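# Place the carton upright on the taped raised block

## Task

Set the carton down on the raised block so no part of it extends beyond the blue tape outline and the face that was on top at the start is still on top; it must rest there on its own, not held by the robot, and the robot must release it and pull away afterwards.

## Robot and tools

Robot: one arm with six joints (waist, shoulder, elbow, forearm roll, wrist pitch, wrist roll) and a vacuum suction cup as its tool. The controlled point is the cup point, the centre of the cup rim when nothing touches it. The cup points along the cup point's own +z axis. About 4 cm back from the rim the tool widens, with its body and wrist camera extending up to roughly 9 cm sideways, so keep that clearance from the block and carton.

Frames: results report the cup point in the scene frame, with the origin on the table surface under the arm base, +z up, +y to the left when facing along +x. Position is end_effector_position in metres, orientation is end_effector_quat_wxyz, plus linear (m/s) and angular (rad/s) velocities. The base may be slightly tilted, and the printed position gets less accurate far from the base. Motion commands, however, are given in the cup point's own axes, not the scene frame.

Command row: every motion is a row of 7 numbers, each from -1 to 1: dx, dy, dz, rx, ry, rz, suction. The first six are an offset, not a pose: they describe a target relative to the cup point's pose in the most recent result that showed it (before any such result in the scene, or for later calls within the same reply, relative to where the arm is when the action begins). Scale: 1.0 equals 0.6 m for dx, dy, dz and 180 degrees for the rotation. rx, ry, rz form a single rotation vector. An all-zero offset is not a pause; it pulls the arm back to that reference pose. Suction: a value above 0.01 switches the vacuum on, 0.01 or less switches it off; the last setting persists.

Tools:
execute_actions(actions, pictures). actions is a list holding at most one item. Empty list: just returns the current state (with pictures). An action item {"rows": [[7 numbers], ...], "steps": n} runs n control steps (4 to 15, default 15, each 1/30 s); one row per step, and the last row repeats if rows run out. Every row is an offset from the same reference pose, not from the row before. A wait item {"steps": n} with no rows, n up to 300, sends nothing and counts from the previous result. pictures true adds camera images. A rejected call sends nothing to the robot.
move(target, speed). target is one 7-number row as above (offset from the same reference). The cup point follows a straight path lasting 0.5 to 10 s (paths needing longer are cut off short), rotating the shorter way. speed is the path's top speed in m/s, 0.002 to 0.5, default 0.25, with rotation capped at twice that in rad/s. The suction value is applied at the start. The path ignores obstacles, the arm may lag, drift or overshoot speed, especially near full stretch. The result adds a move: line with the outcome (done, off_target, moving, held, fault) and any limits (paced = sent pose was clipped; held = some steps blocked, after which the arm may lurch fast), plus the distance left to target.
wait(seconds): 0 to 10 s, sends nothing new.
zoom_image(camera, region): camera is cam_head_left, cam_head_right or cam_wrist (each 504x504); region is [x0, y0, x1, y1] in pixels from the top-left, no larger than 504 by 504.
finished_scene(scene): ends the current scene with its number and grades it; irreversible. Only call it when the carton is resting properly and the cup is away from it.

Controller details: each step the commanded pose is clipped to at most 70 mm and 16 degrees from the measured pose, then reached by damped inverse kinematics, favouring position over orientation. After an action ends the arm only continues to the last clipped pose, so check the reported pose and send the remainder. A "Hand target" line shows where the controller is currently heading. "pose unreachable" and HELD mean the clearance check altered or blocked commands (the base mount counts as arm). The last 4 steps of an action run after its result is returned, before the next command.

Suction: switch suction on and press the 36 mm rim flat onto a smooth face of the carton, fully sealed, away from edges, seams or holes. suction_measured near 0 means no seal; about 0.83 or more means airtight; lower values mean leaks. part_present goes to 1 at 0.50 and back to 0 below 0.45. Under vacuum the cup shortens, so the held object ends up as much as 12 mm nearer the tool than the cup point suggests, and vacuum alone may lift a resting object. To release, lower the carton until it sits on the block, turn suction off, then retreat at least 15 mm. A cup sealed to the table pins the tool until suction is switched off.

Hazards: the arm is stiff. Aiming even slightly beyond a contact against something firm can trigger a fault: a 10 s stop that cancels the rest of the call, caused by joint torque at its limit (waist and shoulder 302, elbow 142, wrist joints 40 N m) or any external force of 144 N. Faster approaches hit harder, so approach surfaces slowly and aim only just at contact. Holding a load heats motors; a MOTOR HOT warning precedes an OVER-TEMPERATURE FAULT that brakes the arm. Never drop, slam or knock anything off the table; the carton must not flip. Loose objects may occasionally get a small push from outside, so verify the final placement before ending.

Each tool is called by a JSON object that holds its "op" and its "data", one argument or row to a line.

## Session

{"op": "execute_actions", "data": {
  "actions": []
}}

Scene clock: 0.00 s of 5000.00 s.
end_effector_position=(+0.6481, +0.0290, +0.4483) suction_measured=0.01 part_present=0 end_effector_quat_wxyz=(-0.000, -0.021, +1.000, -0.002) end_effector_velocity=(+0.000, +0.000, +0.000) end_effector_angular_velocity=(-0.001, -0.001, +0.000)
Joint positions: [-0.052  0.169  1.622 -0.001  1.354 -0.052]
Joint velocities: [ 0.001 -0.    -0.    -0.001 -0.     0.001]
Hand target: +0.648, +0.029, +0.448; -0.000, -0.021, +1.000, -0.002

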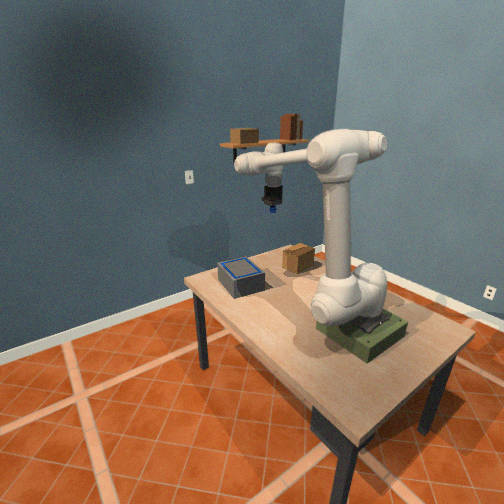

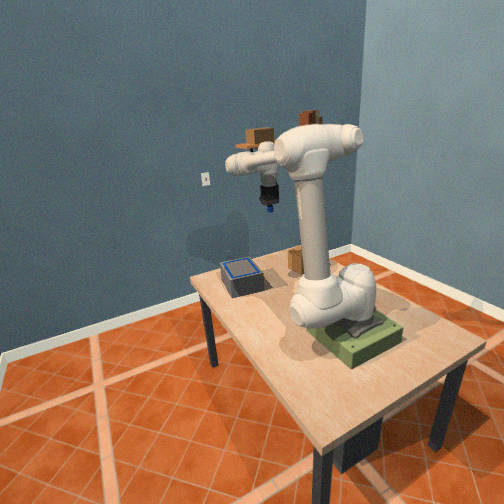

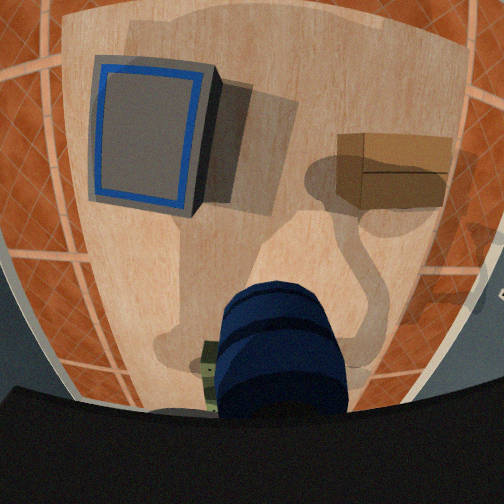

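{"op": "zoom_image", "data": {
  "camera": "cam_head_left",
  "region": [180,220,340,320]
}}

{"op": "move", "data": {
  "target": [-0.1,-0.4,0.2,0,0,0,0],
  "speed": 0.4
}}

Region (180, 220, 340, 320) of cam_head_left's 504x504 image, scaled by 3.150, with more detail than that image has; it fills the top 315 rows of this view, and the rest is white.

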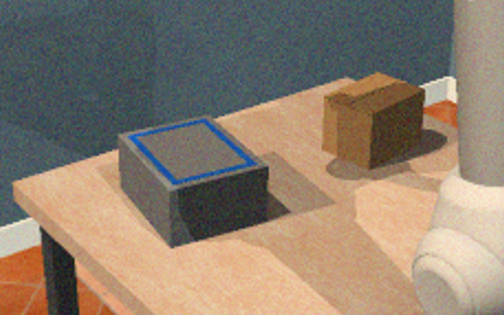

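Scene clock: 1.37 s of 5000.00 s.
end_effector_position=(+0.7186, -0.2081, +0.3290) suction_measured=0.01 part_present=0 end_effector_quat_wxyz=(-0.000, -0.022, +1.000, -0.001) end_effector_velocity=(+0.000, -0.001, -0.000) end_effector_angular_velocity=(+0.001, -0.001, -0.001)
Joint positions: [-0.371  0.379  1.57  -0.001  1.195 -0.371]
Joint velocities: [-0.001  0.    -0.     0.001 -0.001 -0.001]
Hand target: +0.719, -0.208, +0.329; -0.000, -0.022, +1.000, -0.001
Off the commanded pose: 0.001 m, 0 deg.
Kept back: nothing.
move: done

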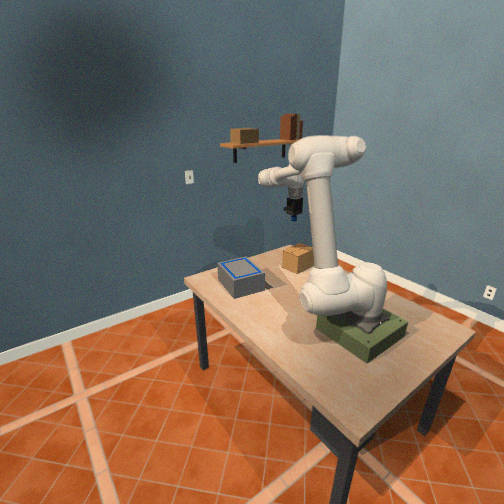

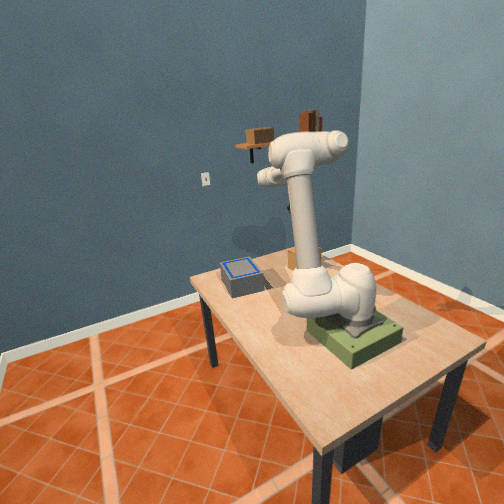

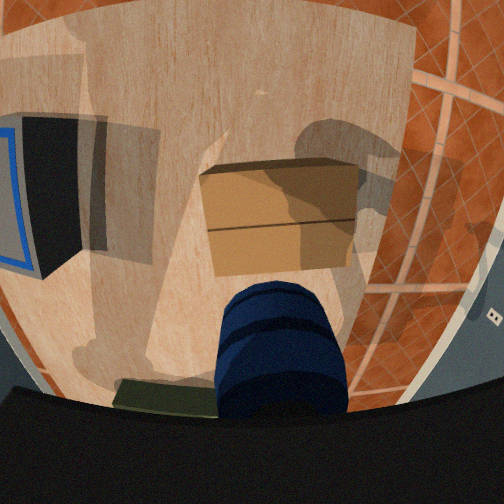

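{"op": "move", "data": {
  "target": [0,0,0.19,0,0,0,0]
}}

Scene clock: 2.40 s of 5000.00 s.
end_effector_position=(+0.7186, -0.2082, +0.2151) suction_measured=0.01 part_present=0 end_effector_quat_wxyz=(-0.000, -0.022, +1.000, -0.001) end_effector_velocity=(+0.000, -0.000, -0.000) end_effector_angular_velocity=(-0.001, -0.002, -0.000)
Joint positions: [-0.371  0.462  1.674 -0.001  1.008 -0.371]
Joint velocities: [-0.    -0.     0.    -0.    -0.003  0.   ]
Hand target: +0.719, -0.208, +0.215; -0.000, -0.022, +1.000, -0.001
Off the commanded pose: 0.000 m, 0 deg.
Kept back: nothing.
move: done

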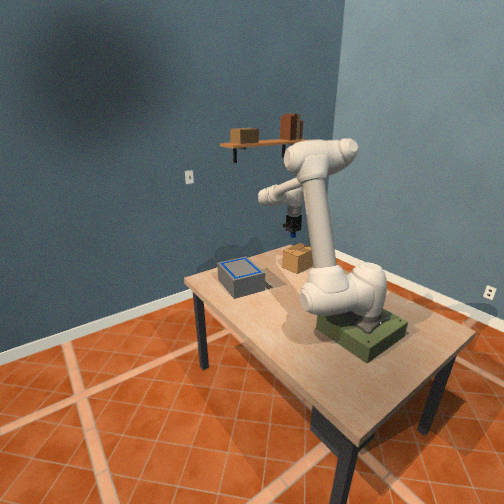

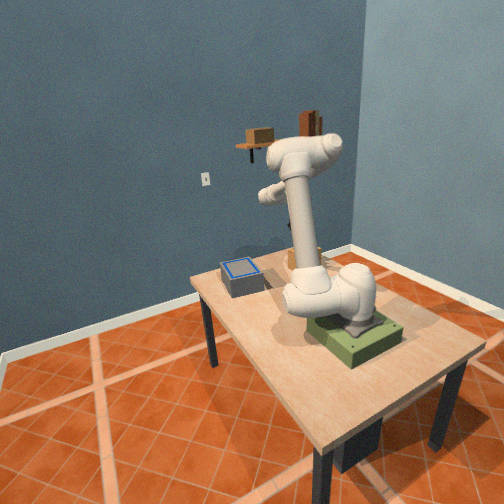

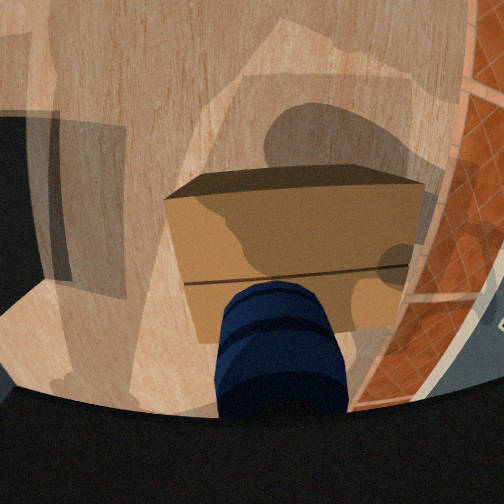

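{"op": "move", "data": {
  "target": [0,-0.037,0.09,0,0,-0.022,0]
}}

Scene clock: 3.43 s of 5000.00 s.
end_effector_position=(+0.7196, -0.2304, +0.1612) suction_measured=0.01 part_present=0 end_effector_quat_wxyz=(-0.000, -0.056, +0.998, -0.001) end_effector_velocity=(-0.000, +0.000, +0.000) end_effector_angular_velocity=(+0.001, +0.000, -0.001)
Joint positions: [-0.398  0.522  1.694 -0.001  0.929 -0.467]
Joint velocities: [-0.    -0.    -0.     0.001  0.001  0.   ]
Hand target: +0.720, -0.230, +0.161; -0.000, -0.056, +0.998, -0.001
Off the commanded pose: 0.000 m, 0 deg.
Kept back: nothing.
move: done

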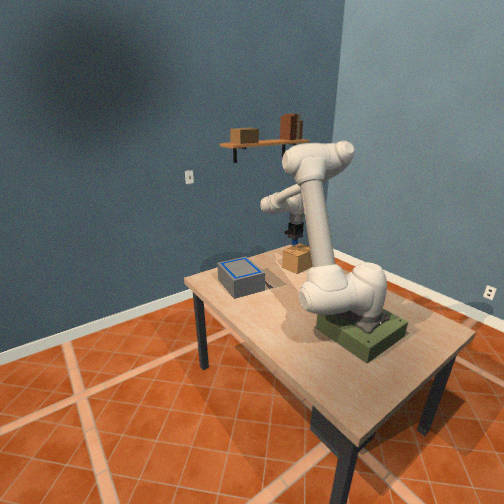

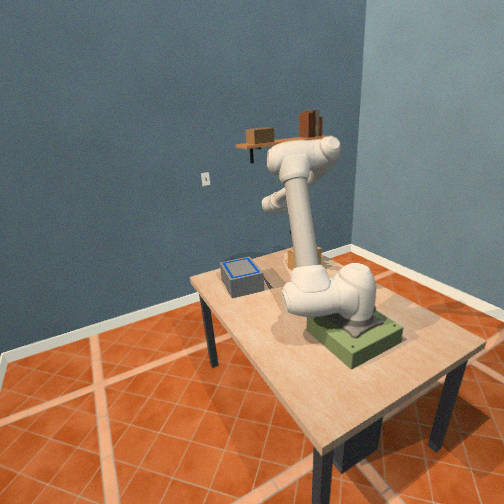

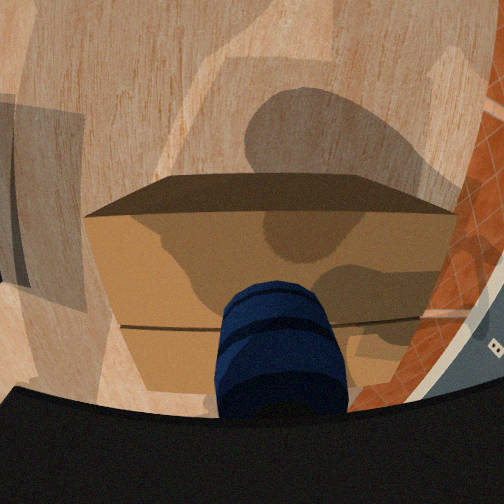

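{"op": "move", "data": {
  "target": [0.005,0,0.07,0,0,0,1],
  "speed": 0.04
}}

Scene clock: 5.00 s of 5000.00 s.
end_effector_position=(+0.7166, -0.2308, +0.1192) suction_measured=1.00 part_present=1 end_effector_quat_wxyz=(-0.000, -0.056, +0.998, -0.001) end_effector_velocity=(-0.000, -0.000, -0.000) end_effector_angular_velocity=(+0.000, +0.001, +0.001)
Joint positions: [-0.4    0.561  1.722 -0.001  0.861 -0.469]
Joint velocities: [-0.     0.     0.    -0.     0.    -0.001]
Hand target: +0.717, -0.231, +0.119; -0.000, -0.056, +0.998, -0.001
Off the commanded pose: 0.000 m, 0 deg.
Kept back: nothing.
move: done

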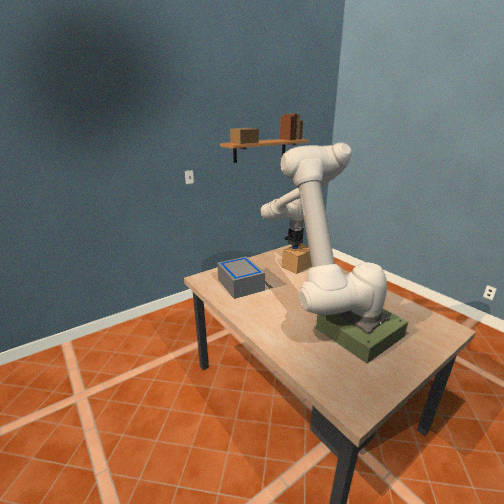

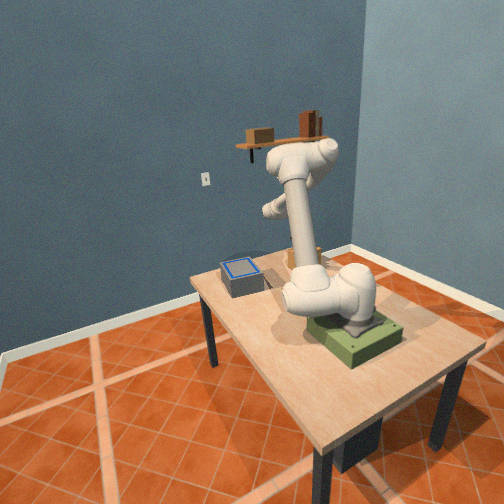

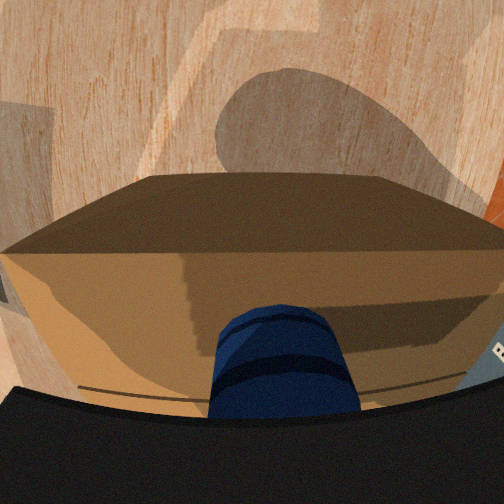

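{"op": "move", "data": {
  "target": [0,0,-0.26,0,0,0,1]
}}

{"op": "move", "data": {
  "target": [-0.092,0.793,0,0,0,-0.415,1],
  "speed": 0.35
}}

Scene clock: 6.20 s of 5000.00 s.
end_effector_position=(+0.7165, -0.2306, +0.2751) suction_measured=1.00 part_present=1 end_effector_quat_wxyz=(-0.000, -0.056, +0.998, -0.001) end_effector_velocity=(+0.000, -0.000, +0.000) end_effector_angular_velocity=(-0.001, -0.000, +0.001)
Joint positions: [-0.4    0.421  1.614 -0.001  1.109 -0.469]
Joint velocities: [ 0.     0.    -0.    -0.001 -0.    -0.   ]
Hand target: +0.717, -0.231, +0.275; -0.000, -0.056, +0.998, -0.001
Off the commanded pose: 0.000 m, 0 deg.
Kept back: nothing.
move: done

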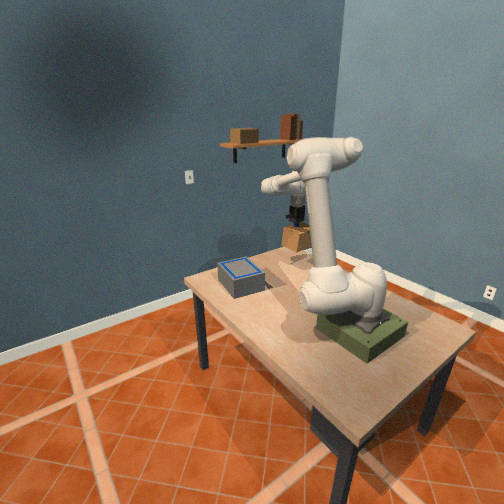

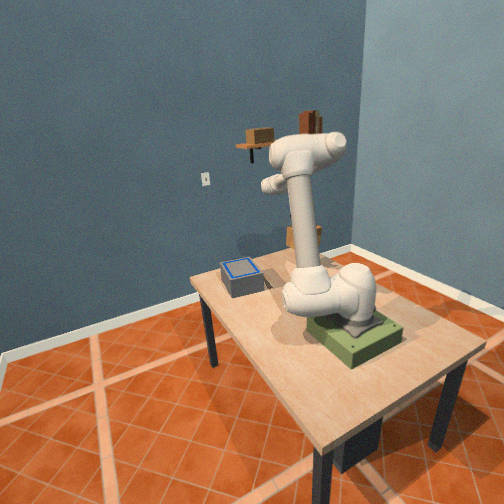

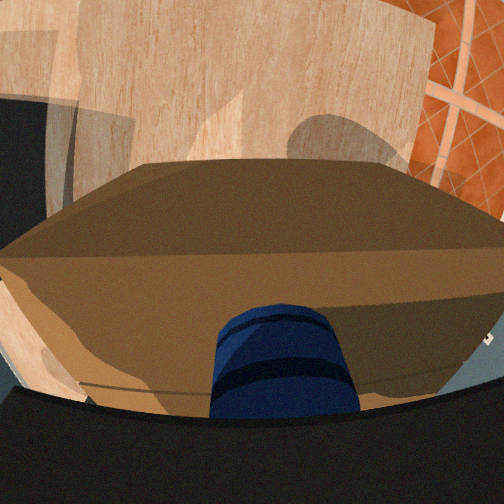

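Scene clock: 8.47 s of 5000.00 s.
end_effector_position=(+0.7179, +0.2477, +0.2740) suction_measured=1.00 part_present=1 end_effector_quat_wxyz=(-0.001, -0.650, +0.760, -0.002) end_effector_velocity=(-0.001, +0.000, -0.001) end_effector_angular_velocity=(-0.001, +0.003, +0.001)
Joint positions: [ 0.244  0.431  1.6   -0.001  1.114 -1.129]
Joint velocities: [ 0.001  0.001  0.     0.     0.002 -0.   ]
Hand target: +0.718, +0.248, +0.274; -0.001, -0.650, +0.760, -0.002
Off the commanded pose: 0.001 m, 0 deg.
Kept back: nothing.
move: done

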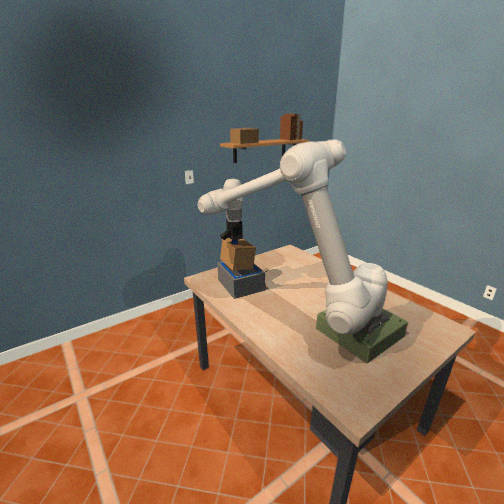

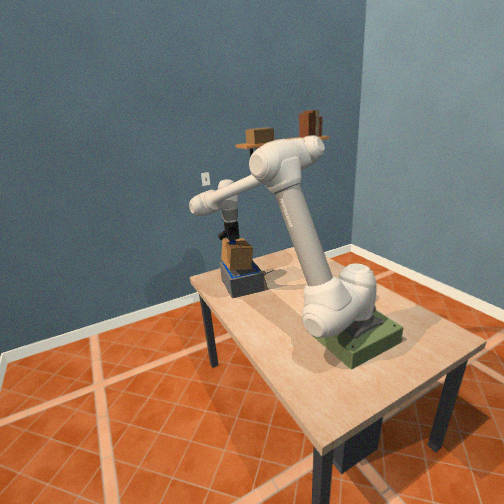

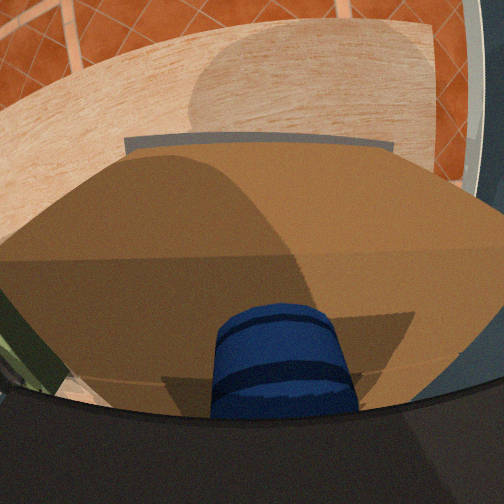

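{"op": "move", "data": {
  "target": [0.005,0,0.05,0,0.045,0.005,1],
  "speed": 0.1
}}

{"op": "zoom_image", "data": {
  "camera": "cam_head_left",
  "region": [200,220,280,300]
}}

Scene clock: 9.67 s of 5000.00 s.
end_effector_position=(+0.7175, +0.2447, +0.2441) suction_measured=1.00 part_present=1 end_effector_quat_wxyz=(-0.055, -0.643, +0.763, -0.048) end_effector_velocity=(-0.001, +0.000, -0.001) end_effector_angular_velocity=(+0.000, +0.002, -0.001)
Joint positions: [ 0.286  0.481  1.588 -0.138  1.146 -1.01 ]
Joint velocities: [0.    0.    0.    0.001 0.001 0.001]
Hand target: +0.717, +0.245, +0.244; -0.055, -0.643, +0.763, -0.048
Off the commanded pose: 0.000 m, 0 deg.
Kept back: nothing.
move: done

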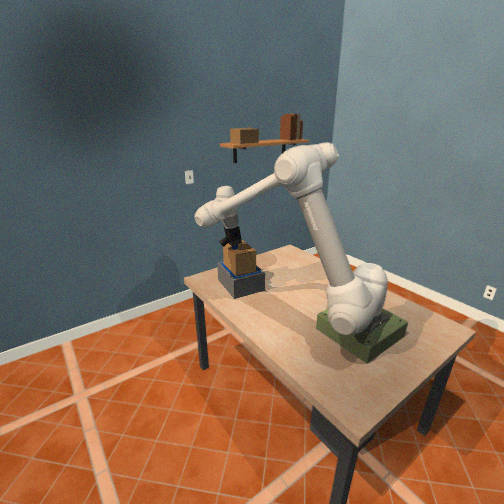

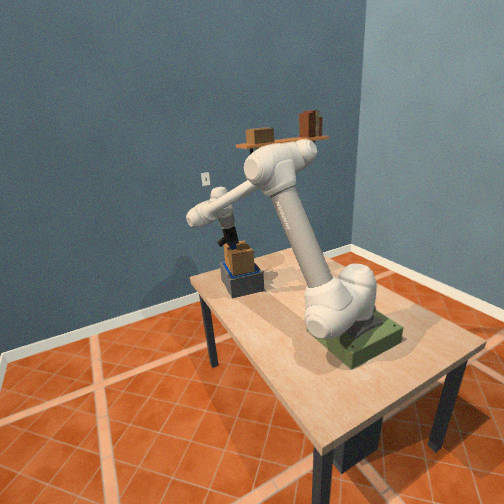

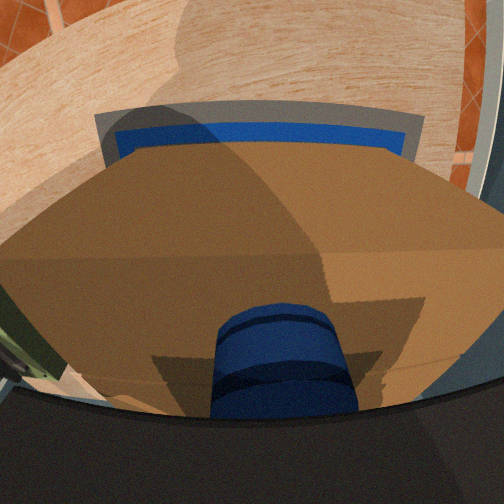

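Region (200, 220, 280, 300) of cam_head_left's 504x504 image, scaled by 6.300, with more detail than that image has.

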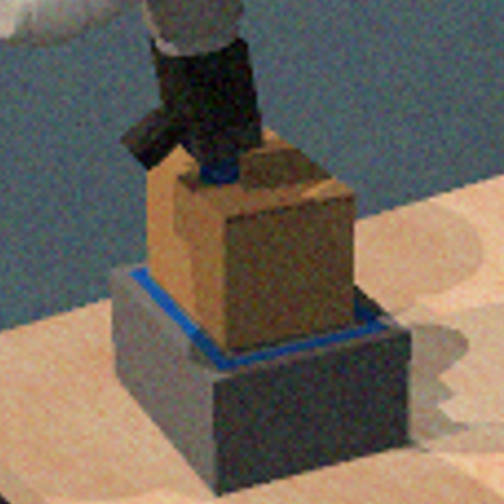

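Well aligned, with only a small gap. Lowering along the tool axis.

{"op": "move", "data": {
  "target": [0.003,0,0.02,0,0,0,1],
  "speed": 0.03
}}

{"op": "zoom_image", "data": {
  "camera": "cam_head_left",
  "region": [200,220,280,300]
}}

Scene clock: 20.43 s of 5000.00 s.
end_effector_position=(+0.7188, +0.2425, +0.2377) suction_measured=1.00 part_present=1 end_effector_quat_wxyz=(-0.052, -0.643, +0.763, -0.049) end_effector_velocity=(+0.000, -0.000, -0.000) end_effector_angular_velocity=(+0.001, -0.001, -0.001)
Joint positions: [ 0.283  0.484  1.596 -0.139  1.128 -1.01 ]
Joint velocities: [-0.001  0.     0.     0.    -0.001  0.001]
Hand target: +0.719, +0.242, +0.237; -0.052, -0.643, +0.763, -0.049
Off the commanded pose: 0.006 m, 0 deg.
FORCE FAULT: contact force on the arm reached its limit, and the arm stopped for 10 seconds. The contact can be on any part of the arm, not only on its tool. The arm's remaining commands of this call were not run. The arm holds still and accepts commands again. Move the arm away from the contact; if what it grips holds it there, let go first. Pushing or pulling that hard again can fault the arm again.
Kept back: nothing.
move: fault

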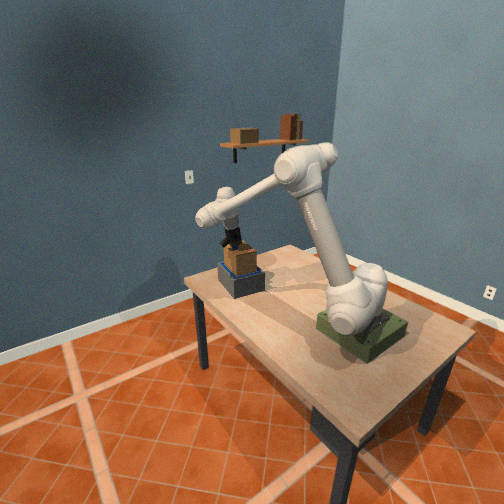

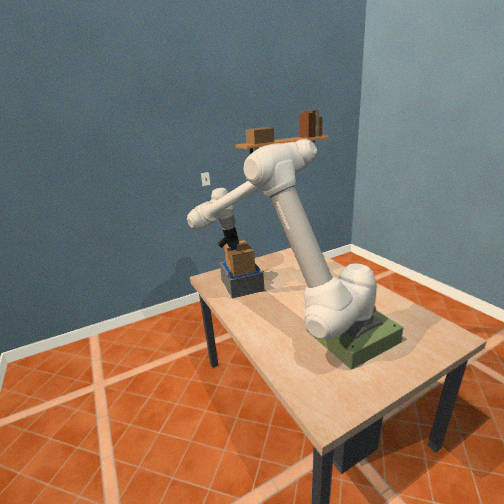

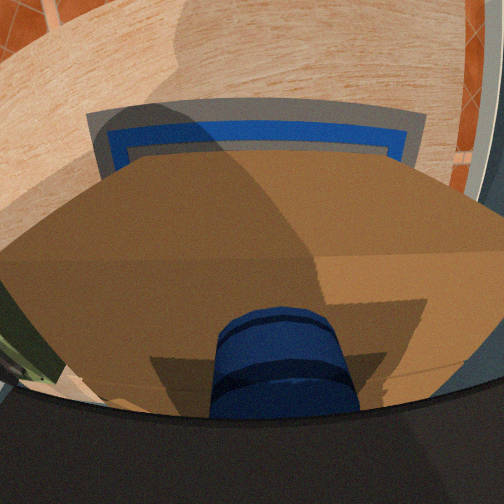

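Region (200, 220, 280, 300) of cam_head_left's 504x504 image, scaled by 6.300, with more detail than that image has.

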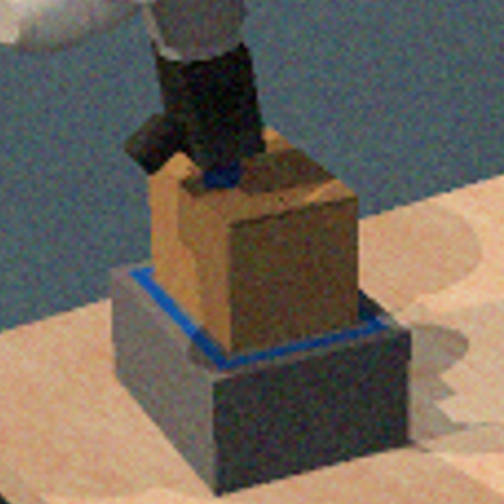

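I pressed too far and caused a force fault, but the carton is seated.

{"op": "execute_actions", "data": {
  "actions": [
    {"rows":[[0,0,0,0,0,0,0]],"steps":10}
  ]
}}

{"op": "move", "data": {
  "target": [0.08,0,-0.28,0,-0.04,0,0]
}}

Scene clock: 20.73 s of 5000.00 s.
end_effector_position=(+0.7189, +0.2425, +0.2380) suction_measured=0.01 part_present=0 end_effector_quat_wxyz=(-0.052, -0.643, +0.763, -0.049) end_effector_velocity=(-0.000, +0.001, -0.000) end_effector_angular_velocity=(+0.001, +0.001, +0.002)
Joint positions: [ 0.283  0.484  1.596 -0.139  1.128 -1.01 ]
Joint velocities: [ 0.001  0.    -0.     0.001  0.001 -0.001]
Steps of this call (steps 1 to 3: nothing new was sent; steps 4 to 9: the first 6 steps of this action). Readings (end_effector_position | what the end effector reports):
4: (+0.7188, +0.2425, +0.2377) | suction_measured=0.83 part_present=1
5: (+0.7189, +0.2425, +0.2378) | suction_measured=0.30 part_present=0
7: (+0.7189, +0.2425, +0.2380) | suction_measured=0.01 part_present=0
9: the state above

Scene clock: 22.00 s of 5000.00 s.
end_effector_position=(+0.7134, +0.2191, +0.4109) suction_measured=0.01 part_present=0 end_effector_quat_wxyz=(-0.004, -0.644, +0.765, -0.008) end_effector_velocity=(-0.000, +0.000, +0.000) end_effector_angular_velocity=(+0.001, +0.002, +0.000)
Joint positions: [ 0.213  0.335  1.477 -0.016  1.331 -1.14 ]
Joint velocities: [-0.     0.    -0.001  0.002  0.002 -0.001]
Hand target: +0.713, +0.219, +0.411; -0.004, -0.644, +0.765, -0.008
Off your previous action's commanded pose: 0.000 m, 0 deg at its last step (step 4 of this call).
Off the commanded pose: 0.000 m, 0 deg.
Kept back: nothing.
move: done

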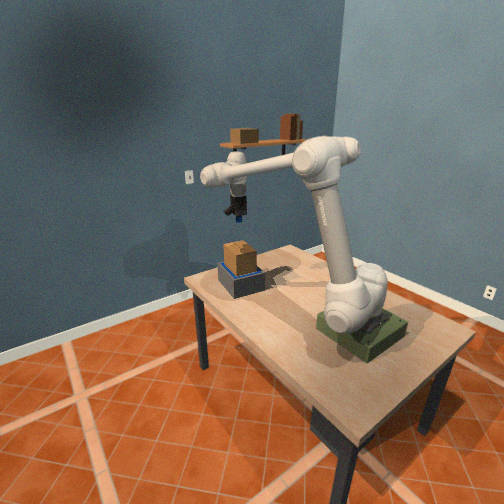

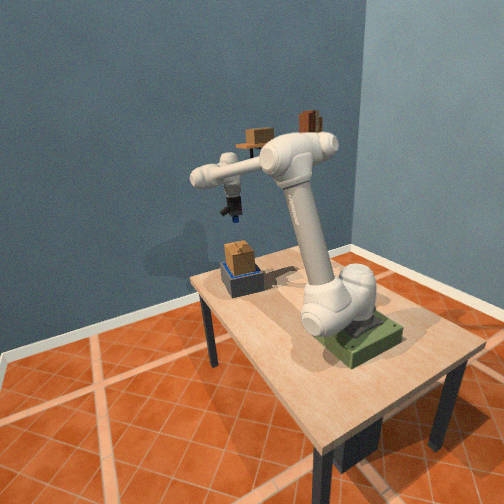

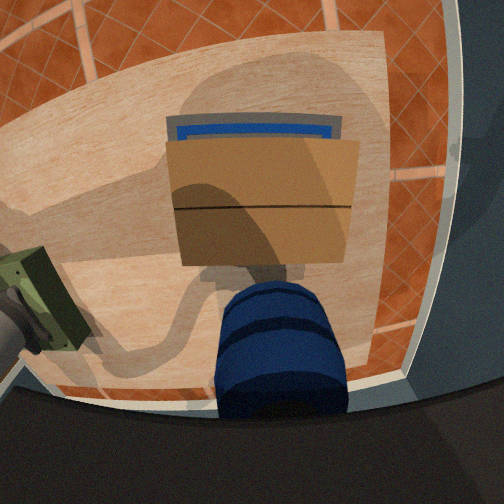

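{"op": "finished_scene", "data": {
  "scene": 1
}}

The scene is finished: the task was done.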